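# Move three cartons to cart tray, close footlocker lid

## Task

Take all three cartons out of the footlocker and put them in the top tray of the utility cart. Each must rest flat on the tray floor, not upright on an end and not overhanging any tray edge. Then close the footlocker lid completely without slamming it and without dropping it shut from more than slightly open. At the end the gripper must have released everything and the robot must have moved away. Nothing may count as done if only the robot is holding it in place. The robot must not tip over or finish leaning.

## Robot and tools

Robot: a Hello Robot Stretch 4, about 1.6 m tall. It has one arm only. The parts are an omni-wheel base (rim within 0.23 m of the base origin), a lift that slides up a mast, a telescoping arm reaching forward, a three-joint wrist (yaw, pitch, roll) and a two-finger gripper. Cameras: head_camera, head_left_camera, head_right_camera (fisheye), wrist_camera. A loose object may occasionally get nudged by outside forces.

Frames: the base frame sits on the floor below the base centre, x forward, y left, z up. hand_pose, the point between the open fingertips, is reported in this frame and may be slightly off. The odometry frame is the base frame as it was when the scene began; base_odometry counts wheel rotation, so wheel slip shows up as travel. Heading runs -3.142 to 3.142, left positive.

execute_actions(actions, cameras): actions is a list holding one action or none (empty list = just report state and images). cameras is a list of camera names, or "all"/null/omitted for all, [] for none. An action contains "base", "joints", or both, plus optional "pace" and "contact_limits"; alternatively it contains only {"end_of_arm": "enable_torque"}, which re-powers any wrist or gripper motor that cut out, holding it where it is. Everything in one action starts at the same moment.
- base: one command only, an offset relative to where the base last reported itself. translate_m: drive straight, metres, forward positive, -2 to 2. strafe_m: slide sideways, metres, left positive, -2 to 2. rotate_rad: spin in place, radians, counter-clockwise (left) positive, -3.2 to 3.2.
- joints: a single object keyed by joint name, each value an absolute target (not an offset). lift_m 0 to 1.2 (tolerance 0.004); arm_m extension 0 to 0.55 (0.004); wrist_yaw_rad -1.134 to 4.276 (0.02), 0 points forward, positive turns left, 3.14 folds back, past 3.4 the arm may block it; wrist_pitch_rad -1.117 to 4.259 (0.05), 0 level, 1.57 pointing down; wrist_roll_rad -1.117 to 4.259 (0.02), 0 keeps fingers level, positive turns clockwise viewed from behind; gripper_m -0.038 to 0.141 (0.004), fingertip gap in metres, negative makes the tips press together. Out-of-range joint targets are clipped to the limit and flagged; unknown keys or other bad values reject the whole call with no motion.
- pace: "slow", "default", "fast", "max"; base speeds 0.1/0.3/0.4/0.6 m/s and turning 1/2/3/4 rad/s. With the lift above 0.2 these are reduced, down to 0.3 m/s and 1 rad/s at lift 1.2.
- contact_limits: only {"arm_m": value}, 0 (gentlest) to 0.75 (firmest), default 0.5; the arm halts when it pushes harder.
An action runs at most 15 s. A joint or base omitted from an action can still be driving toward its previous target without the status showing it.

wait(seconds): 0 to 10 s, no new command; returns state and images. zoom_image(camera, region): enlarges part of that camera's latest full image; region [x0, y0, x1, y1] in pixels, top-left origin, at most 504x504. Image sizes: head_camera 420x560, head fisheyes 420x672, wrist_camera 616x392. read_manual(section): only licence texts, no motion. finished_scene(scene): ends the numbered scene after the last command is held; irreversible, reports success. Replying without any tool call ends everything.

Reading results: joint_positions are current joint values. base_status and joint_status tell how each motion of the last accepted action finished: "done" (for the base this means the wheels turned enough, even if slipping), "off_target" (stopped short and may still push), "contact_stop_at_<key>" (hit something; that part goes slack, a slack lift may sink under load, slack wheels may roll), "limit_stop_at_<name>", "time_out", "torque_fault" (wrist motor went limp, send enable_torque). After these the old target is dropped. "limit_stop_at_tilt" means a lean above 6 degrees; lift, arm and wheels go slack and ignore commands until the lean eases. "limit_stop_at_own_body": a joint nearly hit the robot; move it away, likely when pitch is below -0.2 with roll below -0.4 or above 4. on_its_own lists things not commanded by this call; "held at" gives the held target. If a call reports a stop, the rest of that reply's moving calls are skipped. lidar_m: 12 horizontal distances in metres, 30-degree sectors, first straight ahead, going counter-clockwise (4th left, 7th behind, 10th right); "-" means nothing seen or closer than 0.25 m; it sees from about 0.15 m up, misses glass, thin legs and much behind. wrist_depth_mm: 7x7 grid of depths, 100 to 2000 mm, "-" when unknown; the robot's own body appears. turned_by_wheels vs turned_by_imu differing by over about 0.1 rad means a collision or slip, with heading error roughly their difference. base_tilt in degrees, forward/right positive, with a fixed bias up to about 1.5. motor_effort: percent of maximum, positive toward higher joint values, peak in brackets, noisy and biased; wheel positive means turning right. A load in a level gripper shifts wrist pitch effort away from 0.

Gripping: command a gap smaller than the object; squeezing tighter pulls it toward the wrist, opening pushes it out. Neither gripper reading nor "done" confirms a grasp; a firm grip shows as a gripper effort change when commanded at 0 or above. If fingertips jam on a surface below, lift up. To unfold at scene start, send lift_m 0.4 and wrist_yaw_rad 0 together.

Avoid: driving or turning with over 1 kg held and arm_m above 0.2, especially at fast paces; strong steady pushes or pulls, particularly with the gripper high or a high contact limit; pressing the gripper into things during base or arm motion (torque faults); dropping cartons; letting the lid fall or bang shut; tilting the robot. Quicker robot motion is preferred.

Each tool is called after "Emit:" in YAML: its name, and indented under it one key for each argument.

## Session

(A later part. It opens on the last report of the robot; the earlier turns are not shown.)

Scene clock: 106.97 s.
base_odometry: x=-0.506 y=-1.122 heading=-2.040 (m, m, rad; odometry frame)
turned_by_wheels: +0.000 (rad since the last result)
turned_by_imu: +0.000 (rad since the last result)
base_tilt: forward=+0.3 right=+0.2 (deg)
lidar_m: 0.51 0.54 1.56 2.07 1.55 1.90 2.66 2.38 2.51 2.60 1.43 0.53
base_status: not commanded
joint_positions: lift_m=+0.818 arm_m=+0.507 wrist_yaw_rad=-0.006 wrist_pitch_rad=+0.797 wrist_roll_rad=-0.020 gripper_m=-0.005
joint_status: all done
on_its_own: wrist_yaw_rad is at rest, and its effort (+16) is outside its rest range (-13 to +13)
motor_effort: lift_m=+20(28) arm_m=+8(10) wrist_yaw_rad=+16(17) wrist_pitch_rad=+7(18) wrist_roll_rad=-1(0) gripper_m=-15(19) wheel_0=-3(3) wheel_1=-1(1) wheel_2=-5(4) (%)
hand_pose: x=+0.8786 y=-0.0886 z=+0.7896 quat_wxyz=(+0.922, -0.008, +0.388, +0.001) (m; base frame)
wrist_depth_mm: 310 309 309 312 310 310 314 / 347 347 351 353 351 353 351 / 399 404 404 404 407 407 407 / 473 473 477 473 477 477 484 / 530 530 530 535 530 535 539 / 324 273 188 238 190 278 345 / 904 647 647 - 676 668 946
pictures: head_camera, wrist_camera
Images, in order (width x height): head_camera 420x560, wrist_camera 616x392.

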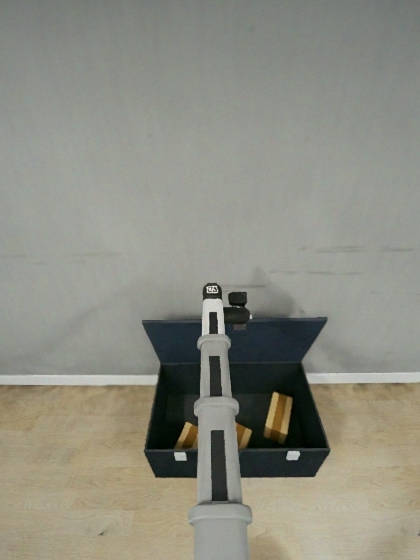

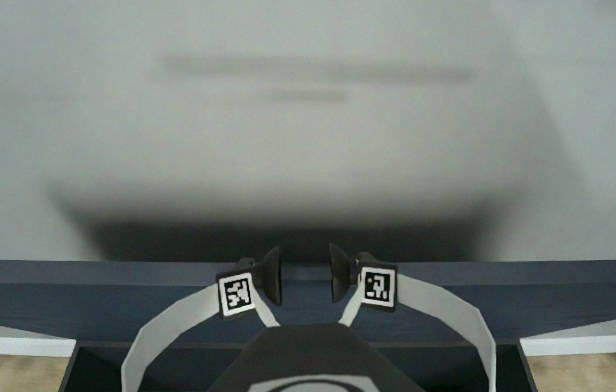

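Emit:
execute_actions:
  actions:
    - {"base":{"translate_m":0.06},"joints":{"lift_m":0.835},"pace":"slow"}
  cameras: []

Emit:
execute_actions:
  actions:
    - {"base":{"translate_m":0.06},"joints":{"lift_m":0.84},"pace":"slow"}
  cameras: ["wrist_camera","head_camera"]

Scene clock: 111.30 s.
base_odometry: x=-0.533 y=-1.175 heading=-2.041 (m, m, rad; odometry frame)
turned_by_wheels: -0.001 (rad since the last result)
turned_by_imu: -0.002 (rad since the last result)
base_tilt: forward=+0.3 right=+0.2 (deg)
lidar_m: 0.44 0.47 1.47 2.06 1.56 1.89 2.72 2.43 2.69 2.61 0.66 0.48
base_status: done
joint_positions: lift_m=+0.835 arm_m=+0.507 wrist_yaw_rad=-0.005 wrist_pitch_rad=+0.800 wrist_roll_rad=-0.020 gripper_m=-0.005
joint_status: all done
on_its_own: wrist_yaw_rad is at rest, and its effort (+15) is outside its rest range (-13 to +13)
motor_effort: lift_m=+24(29) arm_m=+6(8) wrist_yaw_rad=+15(17) wrist_pitch_rad=-1(27) wrist_roll_rad=+0(1) gripper_m=-18(17) wheel_0=-2(4) wheel_1=+0(2) wheel_2=-6(11) (%)
hand_pose: x=+0.8782 y=-0.0885 z=+0.8058 quat_wxyz=(+0.921, -0.008, +0.390, +0.001) (m; base frame)
wrist_depth_mm: 250 250 250 252 252 252 257 / 281 285 285 286 286 286 285 / 322 327 327 329 329 329 330 / 382 384 387 387 389 389 392 / 445 449 452 433 452 455 459 / 276 252 188 234 190 259 290 / 466 421 427 - 439 459 549
pictures: none
No camera images: the call's "cameras" was empty. Leave "cameras" out to get every camera's image.

Scene clock: 113.13 s.
base_odometry: x=-0.560 y=-1.228 heading=-2.042 (m, m, rad; odometry frame)
turned_by_wheels: -0.001 (rad since the last result)
turned_by_imu: -0.002 (rad since the last result)
base_tilt: forward=+0.3 right=+0.2 (deg)
lidar_m: 0.38 0.41 1.38 2.10 1.63 1.89 2.79 2.48 2.69 2.61 0.57 0.39
base_status: done
joint_positions: lift_m=+0.840 arm_m=+0.507 wrist_yaw_rad=-0.005 wrist_pitch_rad=+0.802 wrist_roll_rad=-0.020 gripper_m=-0.005
joint_status: all done
on_its_own: wrist_yaw_rad is at rest, and its effort (+15) is outside its rest range (-13 to +13)
motor_effort: lift_m=+24(23) arm_m=+6(6) wrist_yaw_rad=+15(15) wrist_pitch_rad=-6(14) wrist_roll_rad=+1(1) gripper_m=-16(18) wheel_0=-4(7) wheel_1=-1(2) wheel_2=-7(10) (%)
hand_pose: x=+0.8780 y=-0.0885 z=+0.8105 quat_wxyz=(+0.921, -0.008, +0.390, +0.001) (m; base frame)
wrist_depth_mm: 190 191 190 191 192 191 193 / 213 215 216 217 218 218 218 / 246 248 249 251 251 252 252 / 293 293 296 294 297 298 300 / 342 342 343 330 345 347 349 / 255 243 188 212 190 251 271 / 347 334 330 - 342 353 373
pictures: head_camera, wrist_camera
Images, in order (width x height): head_camera 420x560, wrist_camera 616x392.

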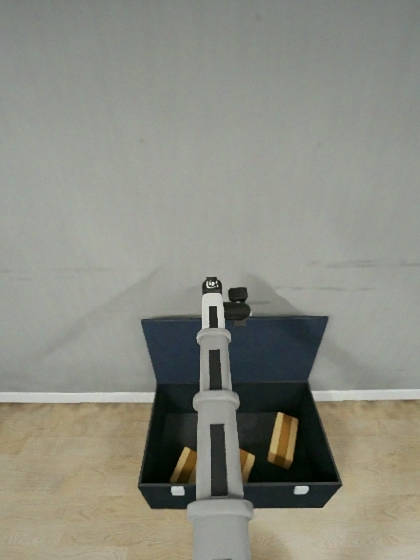

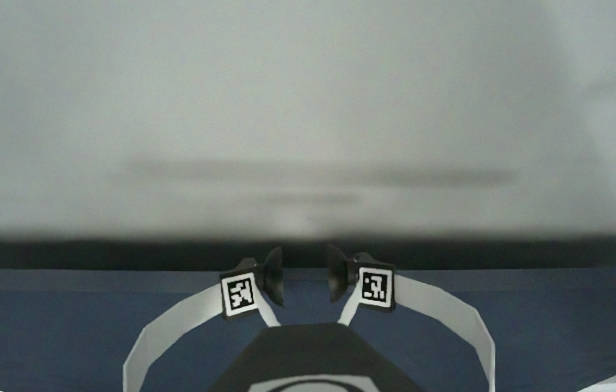

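Emit:
execute_actions:
  actions:
    - {"joints":{"arm_m":0.54},"pace":"slow","contact_limits":{"arm_m":0.15}}
  cameras: ["wrist_camera"]

Scene clock: 115.27 s.
base_odometry: x=-0.560 y=-1.228 heading=-2.042 (m, m, rad; odometry frame)
turned_by_wheels: +0.000 (rad since the last result)
turned_by_imu: +0.000 (rad since the last result)
base_tilt: forward=+0.3 right=+0.2 (deg)
lidar_m: 0.38 0.41 1.37 2.09 1.63 1.88 2.80 2.47 2.69 2.62 0.57 0.42
base_status: not commanded
joint_positions: lift_m=+0.840 arm_m=+0.539 wrist_yaw_rad=-0.005 wrist_pitch_rad=+0.802 wrist_roll_rad=-0.020 gripper_m=-0.004
joint_status: all done
on_its_own: wrist_yaw_rad is at rest, and its effort (+15) is outside its rest range (-13 to +13)
motor_effort: lift_m=+24(24) arm_m=+6(13) wrist_yaw_rad=+15(16) wrist_pitch_rad=-7(5) wrist_roll_rad=+0(0) gripper_m=-18(18) wheel_0=-4(4) wheel_1=-1(1) wheel_2=-7(7) (%)
contact_limits: arm_m 0.15
hand_pose: x=+0.9098 y=-0.0885 z=+0.8104 quat_wxyz=(+0.921, -0.008, +0.390, +0.001) (m; base frame)
wrist_depth_mm: 158 158 159 160 160 160 163 / 178 179 180 181 181 182 181 / 206 206 208 208 210 211 210 / 243 244 245 248 248 249 249 / 283 285 286 276 289 290 293 / 252 243 188 212 190 247 264 / 319 309 306 - 317 325 338
pictures: wrist_camera
Images, in order (width x height): wrist_camera 616x392.

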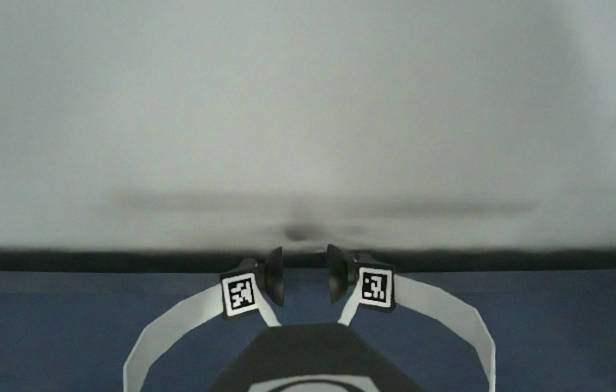

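Emit:
execute_actions:
  actions:
    - {"joints":{"arm_m":0.533},"pace":"slow"}
  cameras: []

Scene clock: 116.67 s.
base_odometry: x=-0.560 y=-1.228 heading=-2.042 (m, m, rad; odometry frame)
turned_by_wheels: +0.000 (rad since the last result)
turned_by_imu: +0.000 (rad since the last result)
base_tilt: forward=+0.2 right=+0.1 (deg)
lidar_m: 0.38 0.43 1.39 2.06 1.64 1.88 2.79 2.47 2.72 2.61 0.59 0.43
base_status: not commanded
joint_positions: lift_m=+0.840 arm_m=+0.534 wrist_yaw_rad=-0.005 wrist_pitch_rad=+0.802 wrist_roll_rad=-0.020 gripper_m=-0.004
joint_status: all done
on_its_own: wrist_yaw_rad is at rest, and its effort (+15) is outside its rest range (-13 to +13)
motor_effort: lift_m=+24(25) arm_m=-6(7) wrist_yaw_rad=+15(15) wrist_pitch_rad=-7(6) wrist_roll_rad=+0(0) gripper_m=-16(16) wheel_0=-4(4) wheel_1=-1(1) wheel_2=-8(8) (%)
hand_pose: x=+0.9051 y=-0.0885 z=+0.8104 quat_wxyz=(+0.921, -0.008, +0.390, +0.001) (m; base frame)
wrist_depth_mm: 163 163 164 164 165 164 168 / 183 185 186 186 187 187 187 / 213 213 214 215 216 216 216 / 250 252 252 254 254 256 257 / 293 294 293 285 297 298 301 / 251 241 188 212 190 247 265 / 320 312 314 - 320 329 343
pictures: none
No camera images: the call's "cameras" was empty. Leave "cameras" out to get every camera's image.

Emit:
execute_actions:
  actions:
    - {"joints":{"arm_m":0.545},"pace":"slow"}
  cameras: []

Emit:
execute_actions:
  actions:
    - {"joints":{"gripper_m":0.055},"pace":"slow"}
  cameras: ["wrist_camera","head_right_camera"]

Scene clock: 119.00 s.
base_odometry: x=-0.560 y=-1.228 heading=-2.042 (m, m, rad; odometry frame)
turned_by_wheels: +0.000 (rad since the last result)
turned_by_imu: +0.000 (rad since the last result)
base_tilt: forward=+0.3 right=+0.2 (deg)
lidar_m: 0.39 0.41 1.36 2.08 1.60 1.89 2.76 2.49 2.72 2.60 0.56 0.40
base_status: not commanded
joint_positions: lift_m=+0.840 arm_m=+0.544 wrist_yaw_rad=-0.005 wrist_pitch_rad=+0.803 wrist_roll_rad=-0.020 gripper_m=-0.004
joint_status: all done
on_its_own: wrist_yaw_rad is at rest, and its effort (+15) is outside its rest range (-13 to +13)
motor_effort: lift_m=+25(25) arm_m=+7(5) wrist_yaw_rad=+15(15) wrist_pitch_rad=-9(8) wrist_roll_rad=+0(0) gripper_m=-17(19) wheel_0=-5(5) wheel_1=-1(1) wheel_2=-8(8) (%)
hand_pose: x=+0.9147 y=-0.0885 z=+0.8103 quat_wxyz=(+0.920, -0.008, +0.391, +0.001) (m; base frame)
wrist_depth_mm: 154 153 154 154 155 155 - / 172 173 175 176 176 176 176 / 199 201 203 202 203 204 204 / 236 236 238 237 239 241 243 / 276 276 276 268 278 283 285 / 250 242 188 211 190 247 263 / 315 304 307 - 315 324 336
pictures: none
No camera images: the call's "cameras" was empty. Leave "cameras" out to get every camera's image.

Scene clock: 121.33 s.
base_odometry: x=-0.560 y=-1.228 heading=-2.042 (m, m, rad; odometry frame)
turned_by_wheels: +0.000 (rad since the last result)
turned_by_imu: +0.000 (rad since the last result)
base_tilt: forward=+0.3 right=+0.1 (deg)
lidar_m: 0.39 0.42 1.35 2.08 1.62 1.90 2.78 2.50 2.72 2.62 0.57 0.41
base_status: not commanded
joint_positions: lift_m=+0.840 arm_m=+0.544 wrist_yaw_rad=-0.001 wrist_pitch_rad=+0.801 wrist_roll_rad=-0.020 gripper_m=+0.055
joint_status: all done
motor_effort: lift_m=+23(25) arm_m=+6(7) wrist_yaw_rad=+2(16) wrist_pitch_rad=-5(8) wrist_roll_rad=+1(0) gripper_m=-3(18) wheel_0=-4(5) wheel_1=-1(2) wheel_2=-4(7) (%)
hand_pose: x=+0.9155 y=-0.0875 z=+0.8107 quat_wxyz=(+0.921, -0.009, +0.390, +0.004) (m; base frame)
wrist_depth_mm: 153 153 154 154 154 153 - / 172 174 174 175 175 174 173 / 200 200 200 201 202 201 201 / 236 236 236 236 237 237 238 / 267 267 266 267 270 271 272 / 307 307 199 286 289 300 314 / 368 362 357 - 362 364 379
pictures: head_right_camera, wrist_camera
Images, in order (width x height): head_right_camera 420x672, wrist_camera 616x392.

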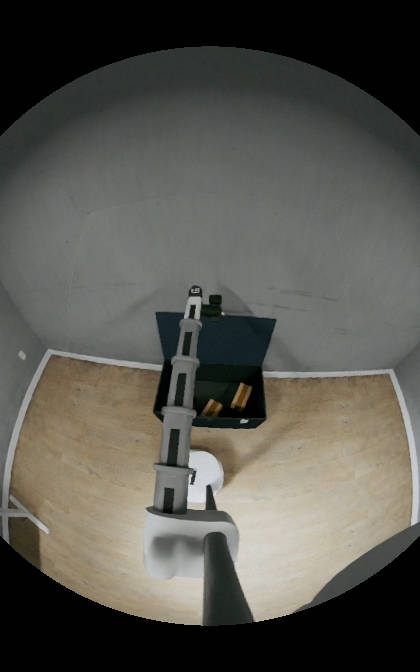

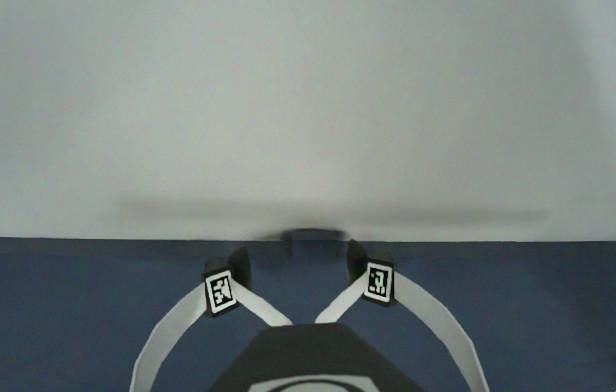

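Emit:
execute_actions:
  actions:
    - {"joints":{"arm_m":0.40}}
  cameras: []

Emit:
execute_actions:
  actions:
    - {"joints":{"arm_m":0.40,"wrist_pitch_rad":1.57,"lift_m":0.75,"gripper_m":0.13}}
  cameras: ["wrist_camera","head_camera"]

Scene clock: 123.53 s.
base_odometry: x=-0.560 y=-1.228 heading=-2.041 (m, m, rad; odometry frame)
turned_by_wheels: +0.000 (rad since the last result)
turned_by_imu: +0.000 (rad since the last result)
base_tilt: forward=+0.3 right=+0.1 (deg)
lidar_m: 0.39 0.41 1.33 2.05 1.61 1.89 2.78 2.48 2.71 2.63 0.58 0.40
base_status: not commanded
joint_positions: lift_m=+0.840 arm_m=+0.401 wrist_yaw_rad=+0.000 wrist_pitch_rad=+0.802 wrist_roll_rad=-0.020 gripper_m=+0.055
joint_status: all done
motor_effort: lift_m=+23(24) arm_m=-6(11) wrist_yaw_rad=+0(2) wrist_pitch_rad=-6(4) wrist_roll_rad=+1(0) gripper_m=-1(2) wheel_0=-4(4) wheel_1=-1(1) wheel_2=-3(4) (%)
hand_pose: x=+0.7727 y=-0.0874 z=+0.8106 quat_wxyz=(+0.921, -0.009, +0.390, +0.004) (m; base frame)
wrist_depth_mm: 297 298 297 297 298 297 300 / 332 336 338 336 338 336 336 / 364 364 364 366 368 368 368 / 410 413 410 413 415 418 415 / 473 477 459 477 462 480 484 / 654 564 200 517 530 549 691 / 917 640 654 - 654 654 931
pictures: none
No camera images: the call's "cameras" was empty. Leave "cameras" out to get every camera's image.

Scene clock: 125.23 s.
base_odometry: x=-0.560 y=-1.228 heading=-2.041 (m, m, rad; odometry frame)
turned_by_wheels: +0.000 (rad since the last result)
turned_by_imu: +0.000 (rad since the last result)
base_tilt: forward=+0.3 right=+0.1 (deg)
lidar_m: 0.38 0.43 1.36 2.09 1.63 1.93 2.78 2.49 2.71 2.62 0.58 0.41
base_status: not commanded
joint_positions: lift_m=+0.750 arm_m=+0.401 wrist_yaw_rad=+0.000 wrist_pitch_rad=+1.570 wrist_roll_rad=-0.020 gripper_m=+0.130
joint_status: all done
motor_effort: lift_m=+14(21) arm_m=-6(13) wrist_yaw_rad=+1(1) wrist_pitch_rad=+2(5) wrist_roll_rad=+0(0) gripper_m=+1(3) wheel_0=-4(4) wheel_1=-1(1) wheel_2=-3(3) (%)
hand_pose: x=+0.5723 y=-0.0874 z=+0.6401 quat_wxyz=(+0.708, -0.007, +0.707, +0.007) (m; base frame)
wrist_depth_mm: 574 585 585 585 569 564 574 / 559 798 831 831 842 741 591 / 580 820 831 842 778 732 591 / 603 809 831 732 854 750 904 / 609 723 820 741 866 699 917 / 732 535 647 539 597 615 917 / 866 866 878 - 904 904 917
pictures: head_camera, wrist_camera
Images, in order (width x height): head_camera 420x560, wrist_camera 616x392.

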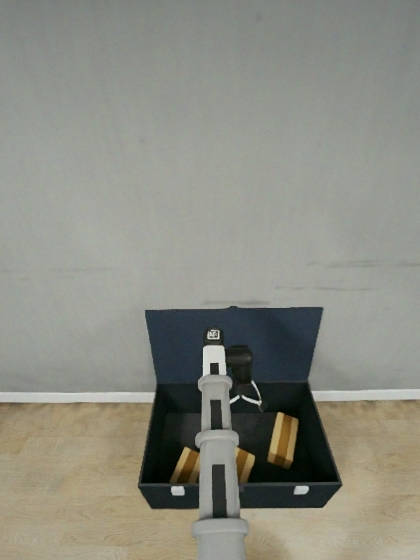

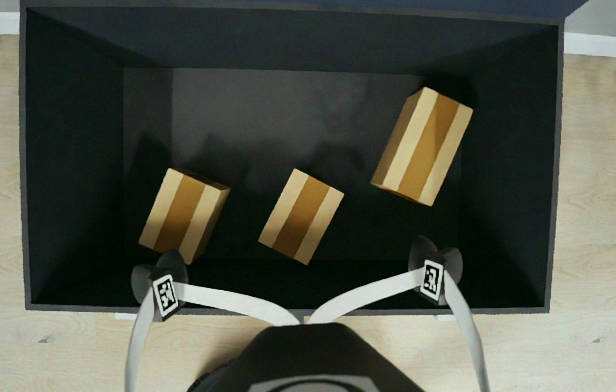

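Emit:
execute_actions:
  actions:
    - {"joints":{"arm_m":0.367,"wrist_roll_rad":0.44,"lift_m":0.4,"gripper_m":0.141}}
  cameras: ["wrist_camera"]

Scene clock: 129.43 s.
base_odometry: x=-0.560 y=-1.228 heading=-2.041 (m, m, rad; odometry frame)
turned_by_wheels: +0.000 (rad since the last result)
turned_by_imu: -0.001 (rad since the last result)
base_tilt: forward=+0.3 right=+0.2 (deg)
lidar_m: 0.40 0.40 1.39 2.08 1.61 1.92 2.80 2.47 2.71 2.62 0.57 0.40
base_status: not commanded
joint_positions: lift_m=+0.400 arm_m=+0.368 wrist_yaw_rad=+0.000 wrist_pitch_rad=+1.570 wrist_roll_rad=+0.440 gripper_m=+0.141
joint_status: all done
motor_effort: lift_m=+14(12) arm_m=-6(12) wrist_yaw_rad=-1(0) wrist_pitch_rad=-1(0) wrist_roll_rad=+2(6) gripper_m=+1(2) wheel_0=-3(3) wheel_1=-1(1) wheel_2=-3(3) (%)
hand_pose: x=+0.5393 y=-0.0874 z=+0.2901 quat_wxyz=(+0.690, +0.154, +0.690, -0.154) (m; base frame)
wrist_depth_mm: 413 466 480 484 430 377 436 / 466 477 480 484 445 379 466 / 473 480 480 488 500 508 504 / 473 484 492 377 508 508 439 / 480 370 488 379 504 364 320 / 370 373 496 169 327 276 253 / 399 377 452 - 274 235 210
pictures: wrist_camera
Images, in order (width x height): wrist_camera 616x392.

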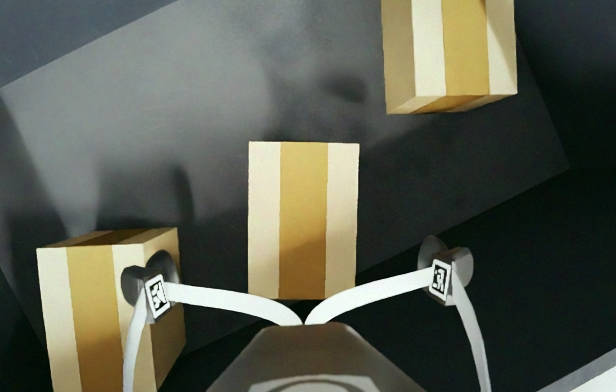

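Emit:
execute_actions:
  actions:
    - {"joints":{"lift_m":0.28}}
  cameras: ["wrist_camera"]

Scene clock: 131.87 s.
base_odometry: x=-0.560 y=-1.228 heading=-2.041 (m, m, rad; odometry frame)
turned_by_wheels: +0.000 (rad since the last result)
turned_by_imu: +0.000 (rad since the last result)
base_tilt: forward=+0.3 right=+0.1 (deg)
lidar_m: 0.40 0.39 1.36 2.08 1.61 1.88 2.78 2.48 2.69 2.62 0.58 0.43
base_status: not commanded
joint_positions: lift_m=+0.280 arm_m=+0.368 wrist_yaw_rad=+0.000 wrist_pitch_rad=+1.570 wrist_roll_rad=+0.440 gripper_m=+0.141
joint_status: all done
motor_effort: lift_m=+14(13) arm_m=-6(6) wrist_yaw_rad=+0(0) wrist_pitch_rad=-1(1) wrist_roll_rad=+2(2) gripper_m=+1(1) wheel_0=-4(4) wheel_1=-1(1) wheel_2=-3(3) (%)
hand_pose: x=+0.5393 y=-0.0874 z=+0.1701 quat_wxyz=(+0.690, +0.154, +0.690, -0.154) (m; base frame)
wrist_depth_mm: 349 355 359 364 366 256 257 / 353 355 362 366 373 327 382 / 357 362 364 253 377 379 384 / 362 366 366 254 382 382 389 / 343 347 373 257 259 362 320 / 252 271 258 168 264 277 252 / 253 306 379 - 265 235 211
pictures: wrist_camera
Images, in order (width x height): wrist_camera 616x392.

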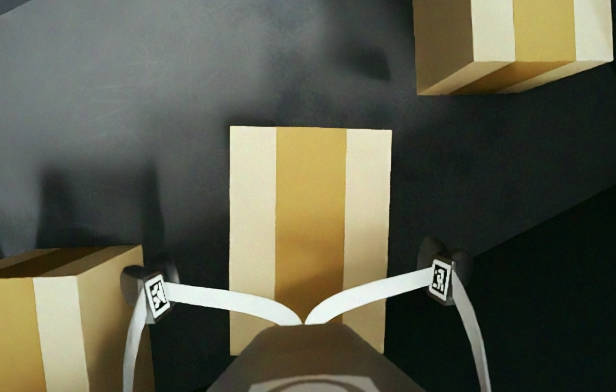

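Emit:
execute_actions:
  actions:
    - {"base":{"strafe_m":-0.008},"pace":"slow"}
  cameras: []

Emit:
execute_actions:
  actions:
    - {"joints":{"lift_m":0.22},"pace":"slow"}
  cameras: ["wrist_camera"]

Scene clock: 133.63 s.
base_odometry: x=-0.567 y=-1.225 heading=-2.041 (m, m, rad; odometry frame)
turned_by_wheels: +0.000 (rad since the last result)
turned_by_imu: +0.000 (rad since the last result)
base_tilt: forward=+0.3 right=+0.1 (deg)
lidar_m: 0.39 0.41 1.37 2.08 1.68 1.91 2.78 2.47 2.70 2.61 0.57 0.40
base_status: done
joint_positions: lift_m=+0.280 arm_m=+0.368 wrist_yaw_rad=+0.000 wrist_pitch_rad=+1.570 wrist_roll_rad=+0.440 gripper_m=+0.141
joint_status: not commanded
motor_effort: lift_m=+14(14) arm_m=-6(6) wrist_yaw_rad=+0(0) wrist_pitch_rad=+0(0) wrist_roll_rad=+1(1) gripper_m=+1(1) wheel_0=+3(5) wheel_1=-1(4) wheel_2=+0(1) (%)
hand_pose: x=+0.5393 y=-0.0874 z=+0.1701 quat_wxyz=(+0.690, +0.154, +0.690, -0.154) (m; base frame)
wrist_depth_mm: 351 353 362 366 366 256 256 / 355 357 362 368 370 314 349 / 355 364 366 254 377 382 382 / 362 364 253 254 379 384 387 / 359 359 256 257 260 364 322 / 251 283 259 169 293 276 253 / 252 322 379 - 268 235 211
pictures: none
No camera images: the call's "cameras" was empty. Leave "cameras" out to get every camera's image.

Scene clock: 135.00 s.
base_odometry: x=-0.567 y=-1.225 heading=-2.041 (m, m, rad; odometry frame)
turned_by_wheels: +0.000 (rad since the last result)
turned_by_imu: +0.000 (rad since the last result)
base_tilt: forward=+0.3 right=+0.1 (deg)
lidar_m: 0.38 0.41 1.38 2.08 1.63 1.90 2.76 2.48 2.69 2.60 0.59 0.43
base_status: not commanded
joint_positions: lift_m=+0.220 arm_m=+0.368 wrist_yaw_rad=+0.000 wrist_pitch_rad=+1.570 wrist_roll_rad=+0.440 gripper_m=+0.141
joint_status: all done
motor_effort: lift_m=+14(12) arm_m=-6(6) wrist_yaw_rad=+0(0) wrist_pitch_rad=+0(1) wrist_roll_rad=+2(2) gripper_m=+0(4) wheel_0=+3(3) wheel_1=-1(1) wheel_2=+0(0) (%)
hand_pose: x=+0.5393 y=-0.0874 z=+0.1102 quat_wxyz=(+0.690, +0.154, +0.690, -0.154) (m; base frame)
wrist_depth_mm: 294 298 300 304 309 228 200 / 297 300 303 309 314 314 322 / 298 303 193 193 196 317 322 / 301 306 194 195 198 322 325 / 304 306 195 197 199 324 320 / 238 283 196 169 202 277 252 / 227 314 198 - 252 235 211
pictures: wrist_camera
Images, in order (width x height): wrist_camera 616x392.

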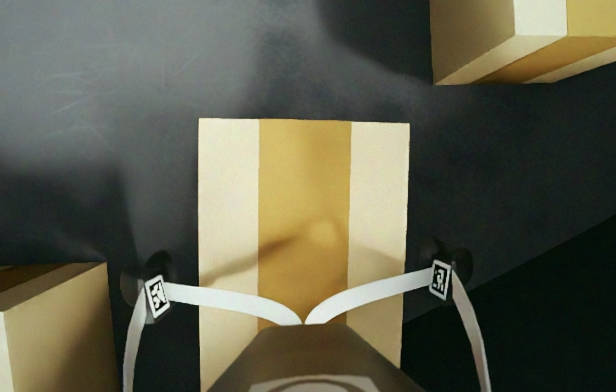

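Emit:
execute_actions:
  actions:
    - {"joints":{"gripper_m":0.06}}
  cameras: ["wrist_camera"]

Emit:
execute_actions:
  actions:
    - {"joints":{"lift_m":0.3},"pace":"slow"}
  cameras: ["wrist_camera"]

Scene clock: 137.33 s.
base_odometry: x=-0.567 y=-1.225 heading=-2.041 (m, m, rad; odometry frame)
turned_by_wheels: +0.000 (rad since the last result)
turned_by_imu: +0.000 (rad since the last result)
base_tilt: forward=+0.2 right=+0.1 (deg)
lidar_m: 0.37 0.42 1.36 2.09 1.65 1.90 2.77 2.47 2.72 2.59 0.56 0.42
base_status: not commanded
joint_positions: lift_m=+0.220 arm_m=+0.368 wrist_yaw_rad=+0.000 wrist_pitch_rad=+1.570 wrist_roll_rad=+0.440 gripper_m=+0.060
joint_status: all done
motor_effort: lift_m=+16(16) arm_m=-6(6) wrist_yaw_rad=+0(0) wrist_pitch_rad=+0(0) wrist_roll_rad=+1(2) gripper_m=-22(17) wheel_0=+3(3) wheel_1=-2(2) wheel_2=+0(0) (%)
hand_pose: x=+0.5393 y=-0.0874 z=+0.1100 quat_wxyz=(+0.690, +0.154, +0.690, -0.154) (m; base frame)
wrist_depth_mm: 293 296 301 303 307 228 199 / 296 298 301 306 309 314 317 / 297 303 179 180 183 317 320 / 300 304 180 181 184 319 324 / 303 306 181 182 185 324 319 / 236 186 181 182 185 260 250 / 227 314 181 - 234 235 209
pictures: wrist_camera
Images, in order (width x height): wrist_camera 616x392.

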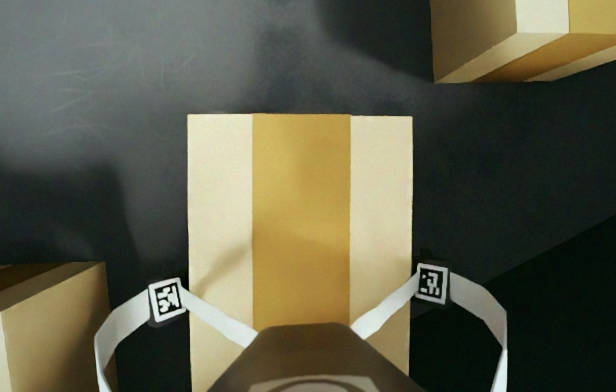

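Scene clock: 138.87 s.
base_odometry: x=-0.567 y=-1.225 heading=-2.041 (m, m, rad; odometry frame)
turned_by_wheels: +0.000 (rad since the last result)
turned_by_imu: +0.000 (rad since the last result)
base_tilt: forward=+0.3 right=+0.1 (deg)
lidar_m: 0.40 0.42 1.39 2.09 1.63 1.93 2.78 2.48 2.70 2.61 0.57 0.41
base_status: not commanded
joint_positions: lift_m=+0.299 arm_m=+0.368 wrist_yaw_rad=+0.000 wrist_pitch_rad=+1.570 wrist_roll_rad=+0.440 gripper_m=+0.060
joint_status: all done
motor_effort: lift_m=+27(28) arm_m=-6(6) wrist_yaw_rad=+1(0) wrist_pitch_rad=+0(0) wrist_roll_rad=+2(1) gripper_m=-22(21) wheel_0=+3(3) wheel_1=-1(2) wheel_2=+0(0) (%)
hand_pose: x=+0.5392 y=-0.0874 z=+0.1891 quat_wxyz=(+0.690, +0.154, +0.690, -0.154) (m; base frame)
wrist_depth_mm: 366 370 379 382 382 272 274 / 373 375 379 382 389 317 399 / 375 379 179 181 183 397 404 / 379 379 180 181 183 402 404 / 355 387 180 182 184 384 319 / 268 186 181 182 185 262 250 / 271 347 181 - 235 235 210
pictures: wrist_camera
Images, in order (width x height): wrist_camera 616x392.

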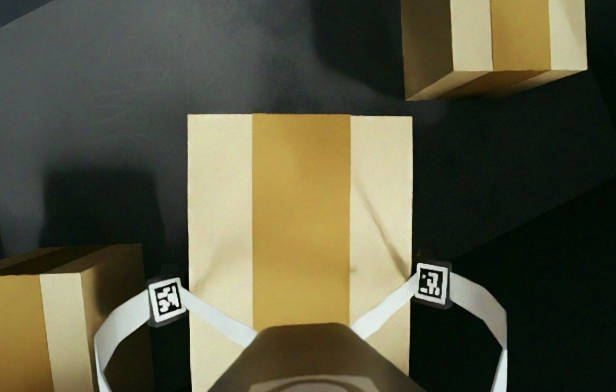

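Emit:
execute_actions:
  actions:
    - {"joints":{"lift_m":0.62}}
  cameras: []

Emit:
execute_actions:
  actions:
    - {"base":{"translate_m":-0.35},"joints":{"lift_m":1.1,"arm_m":0.1,"wrist_roll_rad":0}}
  cameras: []

Emit:
execute_actions:
  actions:
    - {"base":{"rotate_rad":-2.4},"pace":"slow"}

Scene clock: 142.13 s.
base_odometry: x=-0.567 y=-1.225 heading=-2.041 (m, m, rad; odometry frame)
turned_by_wheels: +0.000 (rad since the last result)
turned_by_imu: +0.000 (rad since the last result)
base_tilt: forward=+0.3 right=+0.1 (deg)
lidar_m: 0.37 0.43 1.38 2.08 1.64 1.91 2.78 2.44 2.70 2.59 0.56 0.41
base_status: not commanded
joint_positions: lift_m=+0.619 arm_m=+0.368 wrist_yaw_rad=+0.000 wrist_pitch_rad=+1.570 wrist_roll_rad=+0.440 gripper_m=+0.060
joint_status: all done
motor_effort: lift_m=+26(29) arm_m=-6(6) wrist_yaw_rad=+0(0) wrist_pitch_rad=+0(1) wrist_roll_rad=+1(1) gripper_m=-23(22) wheel_0=+3(3) wheel_1=-1(1) wheel_2=+0(0) (%)
hand_pose: x=+0.5392 y=-0.0874 z=+0.5091 quat_wxyz=(+0.690, +0.154, +0.690, -0.154) (m; base frame)
wrist_depth_mm: 415 492 609 691 591 554 433 / 521 654 699 699 597 609 459 / 683 691 179 180 183 683 500 / 668 699 180 181 183 574 466 / 597 591 180 182 185 508 778 / 539 186 182 183 186 778 788 / 500 559 182 - 640 788 798
pictures: none
No camera images: the call's "cameras" was empty. Leave "cameras" out to get every camera's image.

Scene clock: 145.03 s.
base_odometry: x=-0.408 y=-0.913 heading=-2.042 (m, m, rad; odometry frame)
turned_by_wheels: +0.000 (rad since the last result)
turned_by_imu: -0.001 (rad since the last result)
base_tilt: forward=+0.2 right=+0.2 (deg)
lidar_m: 0.72 0.77 1.89 2.08 1.48 1.97 2.42 2.17 2.26 2.60 1.76 0.77
base_status: done
joint_positions: lift_m=+1.099 arm_m=+0.101 wrist_yaw_rad=+0.000 wrist_pitch_rad=+1.570 wrist_roll_rad=+0.000 gripper_m=+0.060
joint_status: all done
motor_effort: lift_m=+27(29) arm_m=-6(6) wrist_yaw_rad=+0(1) wrist_pitch_rad=-1(1) wrist_roll_rad=+0(5) gripper_m=-20(21) wheel_0=-2(7) wheel_1=-1(6) wheel_2=-2(10) (%)
hand_pose: x=+0.2721 y=-0.0874 z=+0.9891 quat_wxyz=(+0.707, +0.000, +0.707, +0.000) (m; base frame)
wrist_depth_mm: 1138 1205 1098 1118 1118 1205 1229 / 1160 1182 1182 1182 1205 1229 1205 / 1182 1182 179 180 183 1255 1255 / 1182 1205 180 181 183 1255 1255 / 1182 1205 180 182 185 1255 1281 / 1229 185 181 182 185 1281 1308 / 1255 1255 182 - 1308 1281 1308
pictures: none
No camera images: the call's "cameras" was empty. Leave "cameras" out to get every camera's image.

Scene clock: 148.73 s.
base_odometry: x=-0.408 y=-0.913 heading=+1.842 (m, m, rad; odometry frame)
turned_by_wheels: -2.400 (rad since the last result)
turned_by_imu: -2.411 (rad since the last result)
base_tilt: forward=+0.3 right=+0.1 (deg)
lidar_m: 2.17 2.62 2.60 1.51 0.73 0.74 1.49 2.10 1.45 1.51 2.41 2.44
base_status: done
joint_positions: lift_m=+1.099 arm_m=+0.101 wrist_yaw_rad=+0.000 wrist_pitch_rad=+1.570 wrist_roll_rad=+0.000 gripper_m=+0.060
joint_status: not commanded
motor_effort: lift_m=+27(27) arm_m=-6(6) wrist_yaw_rad=+1(0) wrist_pitch_rad=+0(1) wrist_roll_rad=-1(0) gripper_m=-22(19) wheel_0=+1(6) wheel_1=+0(5) wheel_2=+1(7) (%)
hand_pose: x=+0.2722 y=-0.0874 z=+0.9891 quat_wxyz=(+0.707, +0.000, +0.707, +0.000) (m; base frame)
wrist_depth_mm: 1160 1182 1205 1205 1182 1205 1229 / 1160 1182 1205 1205 1205 1229 1255 / 1182 1205 179 180 183 1229 1229 / 1182 1205 180 181 184 1255 1281 / 1229 1205 180 181 184 1255 1281 / 1229 185 181 182 185 1281 1281 / 1205 1229 182 - 1281 1308 1308
pictures: head_camera, head_left_camera, head_right_camera, wrist_camera
Images, in order (width x height): head_camera 420x560, head_left_camera 420x672, head_right_camera 420x672, wrist_camera 616x392.

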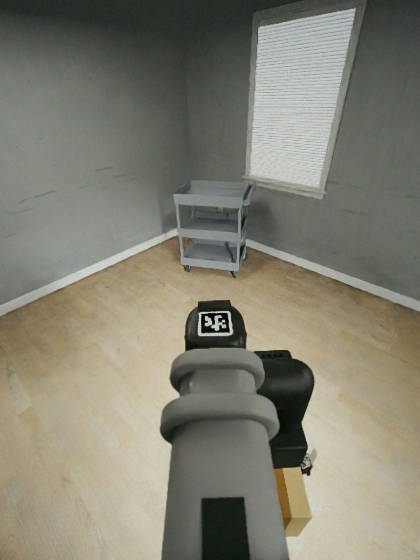

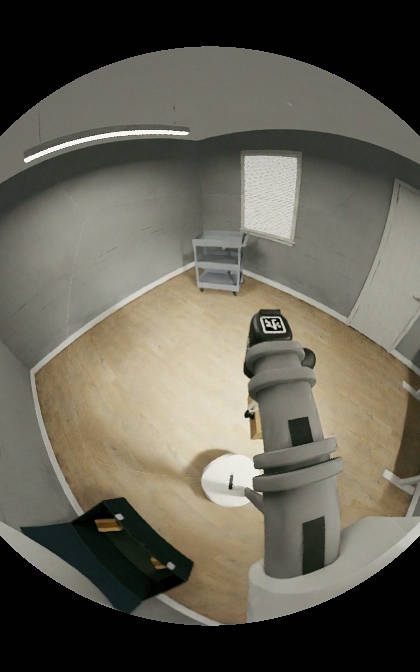

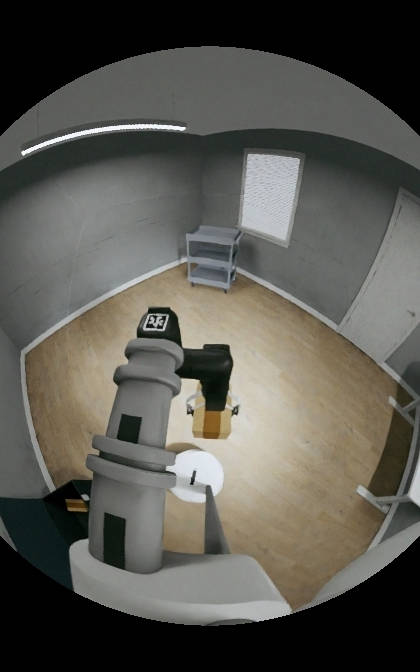

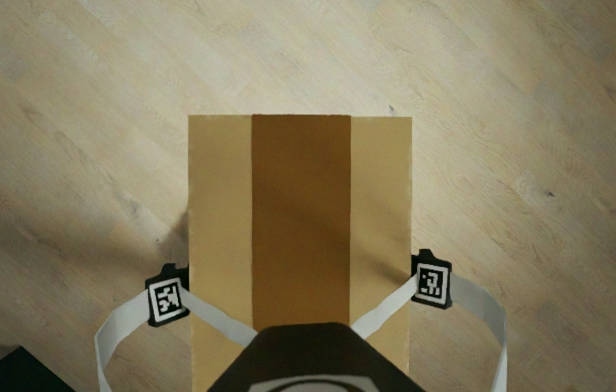

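Emit:
execute_actions:
  actions:
    - {"base":{"translate_m":1.4},"joints":{"lift_m":1.19}}
  cameras: ["head_camera","head_left_camera","head_right_camera"]

Scene clock: 155.70 s.
base_odometry: x=-0.783 y=+0.436 heading=+1.842 (m, m, rad; odometry frame)
turned_by_wheels: +0.000 (rad since the last result)
turned_by_imu: +0.001 (rad since the last result)
base_tilt: forward=+0.3 right=+0.2 (deg)
lidar_m: 0.81 0.94 1.62 1.88 2.29 1.85 2.03 2.28 2.29 1.72 1.40 0.80
base_status: done
joint_positions: lift_m=+1.189 arm_m=+0.101 wrist_yaw_rad=+0.000 wrist_pitch_rad=+1.570 wrist_roll_rad=+0.000 gripper_m=+0.060
joint_status: all done
motor_effort: lift_m=+26(27) arm_m=-6(6) wrist_yaw_rad=+0(1) wrist_pitch_rad=+0(0) wrist_roll_rad=+1(0) gripper_m=-20(21) wheel_0=+2(5) wheel_1=+1(6) wheel_2=+2(11) (%)
hand_pose: x=+0.2723 y=-0.0874 z=+1.0791 quat_wxyz=(+0.707, +0.000, +0.707, +0.000) (m; base frame)
wrist_depth_mm: 1255 1255 1281 1281 1281 1281 1336 / 1255 1255 1255 1281 1281 1308 1336 / 1281 1281 179 181 183 1336 1397 / 1308 1308 180 181 184 1336 1366 / 1255 1308 181 182 185 1366 1366 / 1308 185 181 182 186 1397 1366 / 1308 1308 182 - 1366 1397 1397
pictures: head_camera, head_left_camera, head_right_camera
Images, in order (width x height): head_camera 420x560, head_left_camera 420x672, head_right_camera 420x672.

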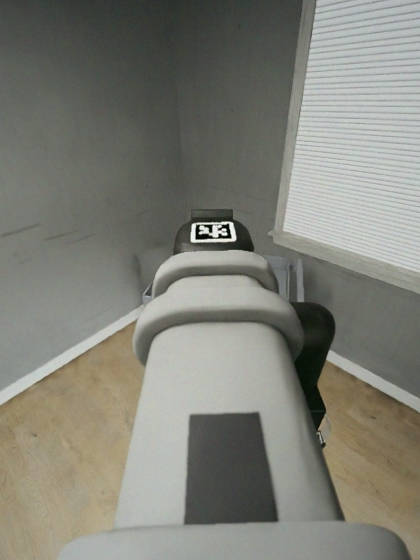

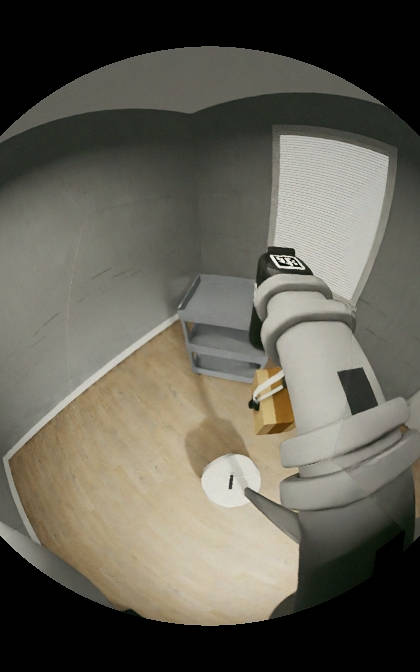

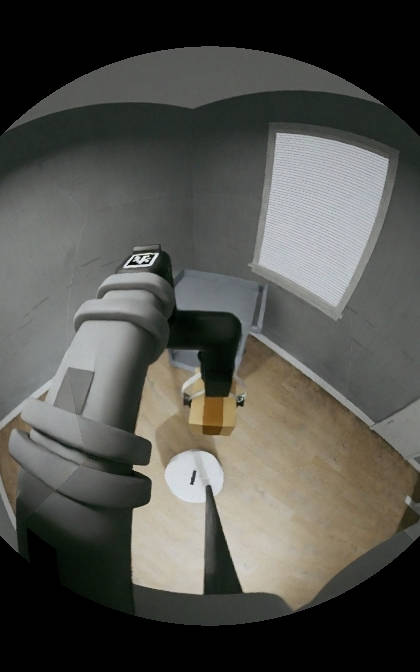

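Emit:
execute_actions:
  actions:
    - {"base":{"rotate_rad":-0.2}}
  cameras: []

Emit:
execute_actions:
  actions:
    - {"base":{"strafe_m":0.25}}
  cameras: []

Emit:
execute_actions:
  actions:
    - {"base":{"translate_m":0.35},"joints":{"arm_m":0.2}}

Scene clock: 157.70 s.
base_odometry: x=-0.783 y=+0.436 heading=+1.642 (m, m, rad; odometry frame)
turned_by_wheels: -0.200 (rad since the last result)
turned_by_imu: -0.201 (rad since the last result)
base_tilt: forward=+0.2 right=+0.2 (deg)
lidar_m: 0.26 0.86 1.63 1.72 2.39 1.83 1.87 3.17 2.26 1.93 1.47 1.37
base_status: done
joint_positions: lift_m=+1.189 arm_m=+0.101 wrist_yaw_rad=+0.000 wrist_pitch_rad=+1.570 wrist_roll_rad=+0.000 gripper_m=+0.060
joint_status: not commanded
motor_effort: lift_m=+26(27) arm_m=-6(6) wrist_yaw_rad=+0(0) wrist_pitch_rad=+1(0) wrist_roll_rad=+0(0) gripper_m=-22(22) wheel_0=+3(6) wheel_1=+2(3) wheel_2=+1(5) (%)
hand_pose: x=+0.2723 y=-0.0874 z=+1.0791 quat_wxyz=(+0.707, +0.000, +0.707, +0.000) (m; base frame)
wrist_depth_mm: 1229 1281 1281 1308 1281 1281 1336 / 1205 1255 1308 1308 1308 1336 1336 / 1255 1308 179 180 183 1281 1366 / 1255 1308 180 181 183 1366 1366 / 1308 1281 180 182 185 1336 1336 / 1281 185 180 182 185 1366 1397 / 1308 1336 182 - 1397 1366 1397
pictures: none
No camera images: the call's "cameras" was empty. Leave "cameras" out to get every camera's image.

Scene clock: 159.83 s.
base_odometry: x=-1.033 y=+0.418 heading=+1.642 (m, m, rad; odometry frame)
turned_by_wheels: +0.000 (rad since the last result)
turned_by_imu: +0.000 (rad since the last result)
base_tilt: forward=+0.3 right=+0.1 (deg)
lidar_m: 0.28 1.46 1.42 1.49 2.14 2.14 1.80 3.25 2.47 2.09 1.59 0.85
base_status: done
joint_positions: lift_m=+1.189 arm_m=+0.101 wrist_yaw_rad=+0.000 wrist_pitch_rad=+1.570 wrist_roll_rad=+0.000 gripper_m=+0.060
joint_status: not commanded
motor_effort: lift_m=+26(26) arm_m=-6(6) wrist_yaw_rad=+1(0) wrist_pitch_rad=-1(1) wrist_roll_rad=+0(0) gripper_m=-21(23) wheel_0=+0(8) wheel_1=-2(8) wheel_2=+0(1) (%)
hand_pose: x=+0.2722 y=-0.0874 z=+1.0791 quat_wxyz=(+0.707, +0.000, +0.707, +0.000) (m; base frame)
wrist_depth_mm: 1255 1281 1281 1255 1308 1336 1366 / 1255 1308 1308 1308 1308 1308 1336 / 1255 1281 179 181 183 1366 1336 / 1281 1308 180 181 183 1336 1336 / 1308 1336 181 181 185 1397 1397 / 1308 187 181 182 185 1366 1397 / 1308 1308 182 - 778 1397 1397
pictures: none
No camera images: the call's "cameras" was empty. Leave "cameras" out to get every camera's image.

Scene clock: 162.50 s.
base_odometry: x=-1.058 y=+0.767 heading=+1.643 (m, m, rad; odometry frame)
turned_by_wheels: +0.000 (rad since the last result)
turned_by_imu: +0.000 (rad since the last result)
base_tilt: forward=+0.3 right=+0.1 (deg)
lidar_m: 0.27 0.52 1.22 1.32 1.88 2.44 2.14 3.58 2.66 1.74 1.27 0.27
base_status: done
joint_positions: lift_m=+1.189 arm_m=+0.199 wrist_yaw_rad=+0.000 wrist_pitch_rad=+1.570 wrist_roll_rad=+0.000 gripper_m=+0.060
joint_status: all done
motor_effort: lift_m=+26(27) arm_m=+6(7) wrist_yaw_rad=+0(1) wrist_pitch_rad=+1(4) wrist_roll_rad=+0(0) gripper_m=-23(23) wheel_0=+2(8) wheel_1=+1(5) wheel_2=+0(10) (%)
hand_pose: x=+0.3701 y=-0.0874 z=+1.0791 quat_wxyz=(+0.707, +0.000, +0.707, +0.000) (m; base frame)
wrist_depth_mm: 473 484 488 500 500 504 445 / 484 488 492 504 508 512 466 / 1281 1281 179 181 183 1336 1336 / 1308 1281 180 181 184 1336 1366 / 1308 1281 181 182 185 1336 1366 / 1308 185 181 183 185 1397 1397 / 1336 1336 182 - 1366 1336 1397
pictures: head_camera, head_left_camera, head_right_camera, wrist_camera
Images, in order (width x height): head_camera 420x560, head_left_camera 420x672, head_right_camera 420x672, wrist_camera 616x392.

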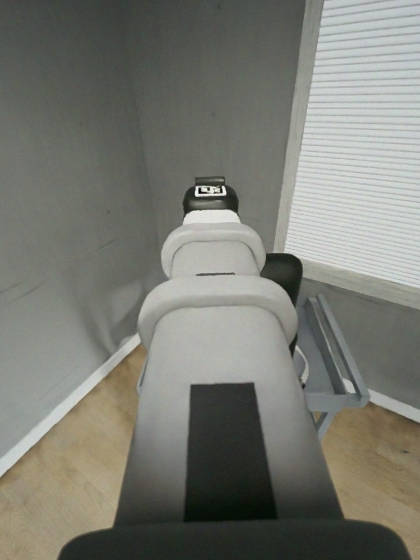

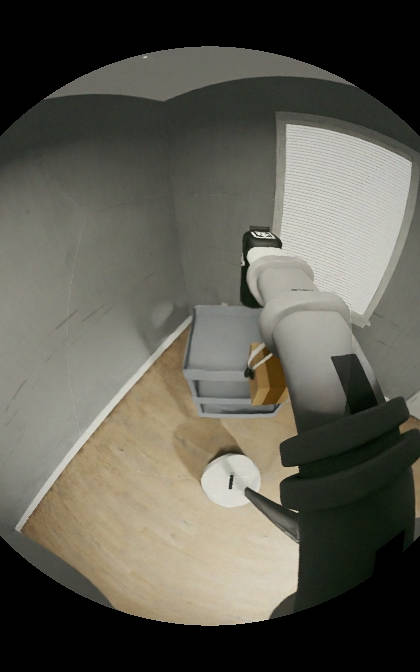

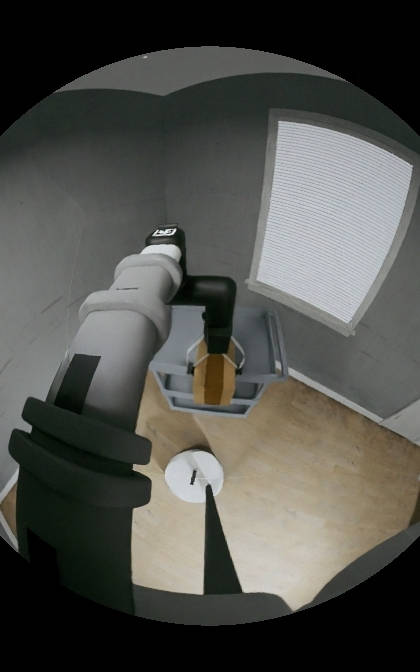

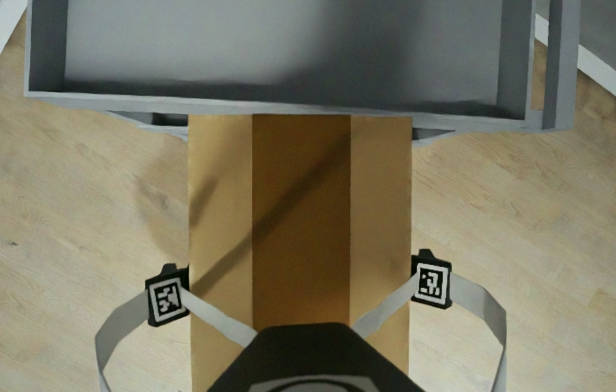

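Emit:
execute_actions:
  actions:
    - {"base":{"strafe_m":0.21}}
  cameras: []

Emit:
execute_actions:
  actions:
    - {"base":{"translate_m":0.12},"joints":{"arm_m":0.43},"pace":"slow"}
  cameras: ["wrist_camera","head_left_camera"]

Scene clock: 172.43 s.
base_odometry: x=-1.267 y=+0.752 heading=+1.642 (m, m, rad; odometry frame)
turned_by_wheels: +0.000 (rad since the last result)
turned_by_imu: +0.000 (rad since the last result)
base_tilt: forward=+0.3 right=+0.2 (deg)
lidar_m: 0.25 1.08 1.03 1.13 1.62 2.32 2.13 3.48 2.85 1.94 0.67 0.26
base_status: done
joint_positions: lift_m=+1.189 arm_m=+0.199 wrist_yaw_rad=+0.000 wrist_pitch_rad=+1.570 wrist_roll_rad=+0.000 gripper_m=+0.060
joint_status: not commanded
motor_effort: lift_m=+26(26) arm_m=+6(6) wrist_yaw_rad=+0(1) wrist_pitch_rad=+1(0) wrist_roll_rad=+0(0) gripper_m=-21(21) wheel_0=-1(9) wheel_1=+0(8) wheel_2=+0(1) (%)
hand_pose: x=+0.3701 y=-0.0874 z=+1.0791 quat_wxyz=(+0.707, +0.000, +0.707, +0.000) (m; base frame)
wrist_depth_mm: 1205 1255 496 496 500 508 517 / 1255 1281 500 504 508 512 517 / 1281 1255 179 180 183 842 1336 / 1281 1308 180 181 184 1366 1366 / 1281 1308 180 182 185 1366 1366 / 1308 185 181 183 185 1336 1430 / 1308 1336 182 - 1336 1366 1366
pictures: none
No camera images: the call's "cameras" was empty. Leave "cameras" out to get every camera's image.

Scene clock: 176.00 s.
base_odometry: x=-1.276 y=+0.872 heading=+1.642 (m, m, rad; odometry frame)
turned_by_wheels: +0.000 (rad since the last result)
turned_by_imu: +0.000 (rad since the last result)
base_tilt: forward=+0.3 right=+0.1 (deg)
lidar_m: 0.36 0.99 0.99 1.06 1.54 2.43 2.24 3.70 2.93 1.73 0.50 0.37
base_status: done
joint_positions: lift_m=+1.189 arm_m=+0.429 wrist_yaw_rad=+0.000 wrist_pitch_rad=+1.570 wrist_roll_rad=+0.000 gripper_m=+0.060
joint_status: all done
motor_effort: lift_m=+27(26) arm_m=+6(6) wrist_yaw_rad=+1(0) wrist_pitch_rad=+0(0) wrist_roll_rad=+0(0) gripper_m=-22(22) wheel_0=+2(3) wheel_1=+1(4) wheel_2=-3(7) (%)
hand_pose: x=+0.6000 y=-0.0874 z=+1.0791 quat_wxyz=(+0.707, +0.000, +0.707, +0.000) (m; base frame)
wrist_depth_mm: 946 1255 1229 496 504 488 496 / 1060 1255 1281 504 508 508 517 / 1138 1255 180 180 183 517 521 / 1308 1308 180 181 184 521 525 / 1281 1281 181 182 185 530 535 / 1308 186 181 182 185 530 539 / 1336 1336 181 - 473 535 530
pictures: head_left_camera, wrist_camera
Images, in order (width x height): head_left_camera 420x672, wrist_camera 616x392.

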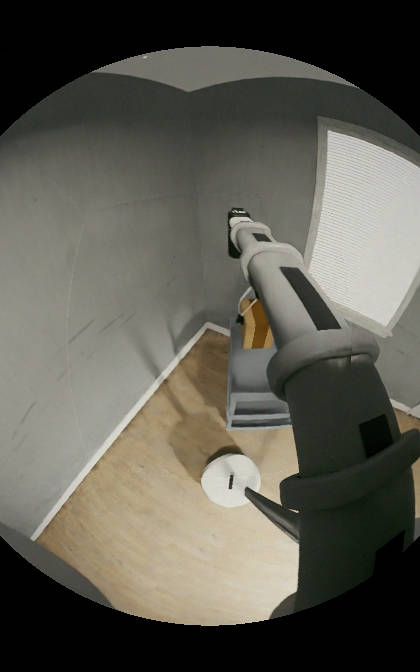

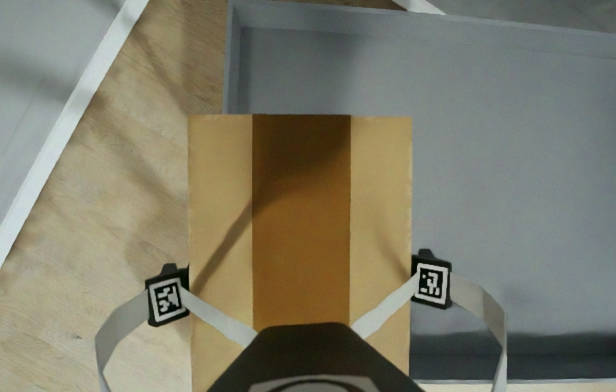

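Emit:
execute_actions:
  actions:
    - {"joints":{"arm_m":0.46,"wrist_roll_rad":0.05,"lift_m":1.0}}
  cameras: ["wrist_camera"]

Scene clock: 178.93 s.
base_odometry: x=-1.276 y=+0.872 heading=+1.642 (m, m, rad; odometry frame)
turned_by_wheels: +0.000 (rad since the last result)
turned_by_imu: +0.000 (rad since the last result)
base_tilt: forward=+0.3 right=+0.1 (deg)
lidar_m: 0.34 1.03 0.98 1.07 1.51 2.44 2.27 3.70 2.90 1.77 0.51 0.36
base_status: not commanded
joint_positions: lift_m=+1.000 arm_m=+0.459 wrist_yaw_rad=+0.000 wrist_pitch_rad=+1.570 wrist_roll_rad=+0.050 gripper_m=+0.060
joint_status: all done
motor_effort: lift_m=+17(24) arm_m=+6(6) wrist_yaw_rad=+0(1) wrist_pitch_rad=+0(1) wrist_roll_rad=+2(3) gripper_m=-21(20) wheel_0=+2(2) wheel_1=+1(1) wheel_2=-3(3) (%)
hand_pose: x=+0.6301 y=-0.0874 z=+0.8899 quat_wxyz=(+0.707, +0.018, +0.707, -0.018) (m; base frame)
wrist_depth_mm: 946 1078 307 310 315 319 320 / 991 1060 310 315 317 320 322 / 1078 1098 179 180 183 322 325 / 1078 1138 179 181 183 327 330 / 1098 1098 181 182 185 330 330 / 1098 185 181 183 185 332 338 / 1138 1118 182 - 334 336 342
pictures: wrist_camera
Images, in order (width x height): wrist_camera 616x392.

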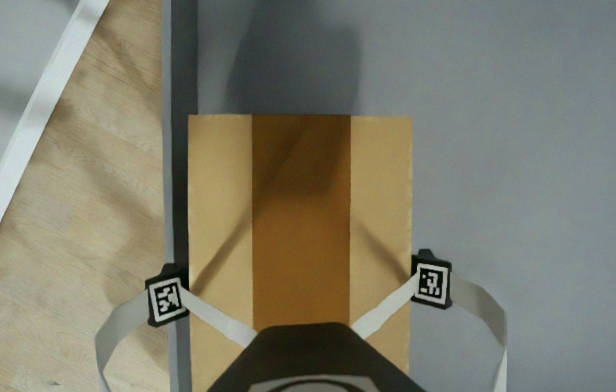

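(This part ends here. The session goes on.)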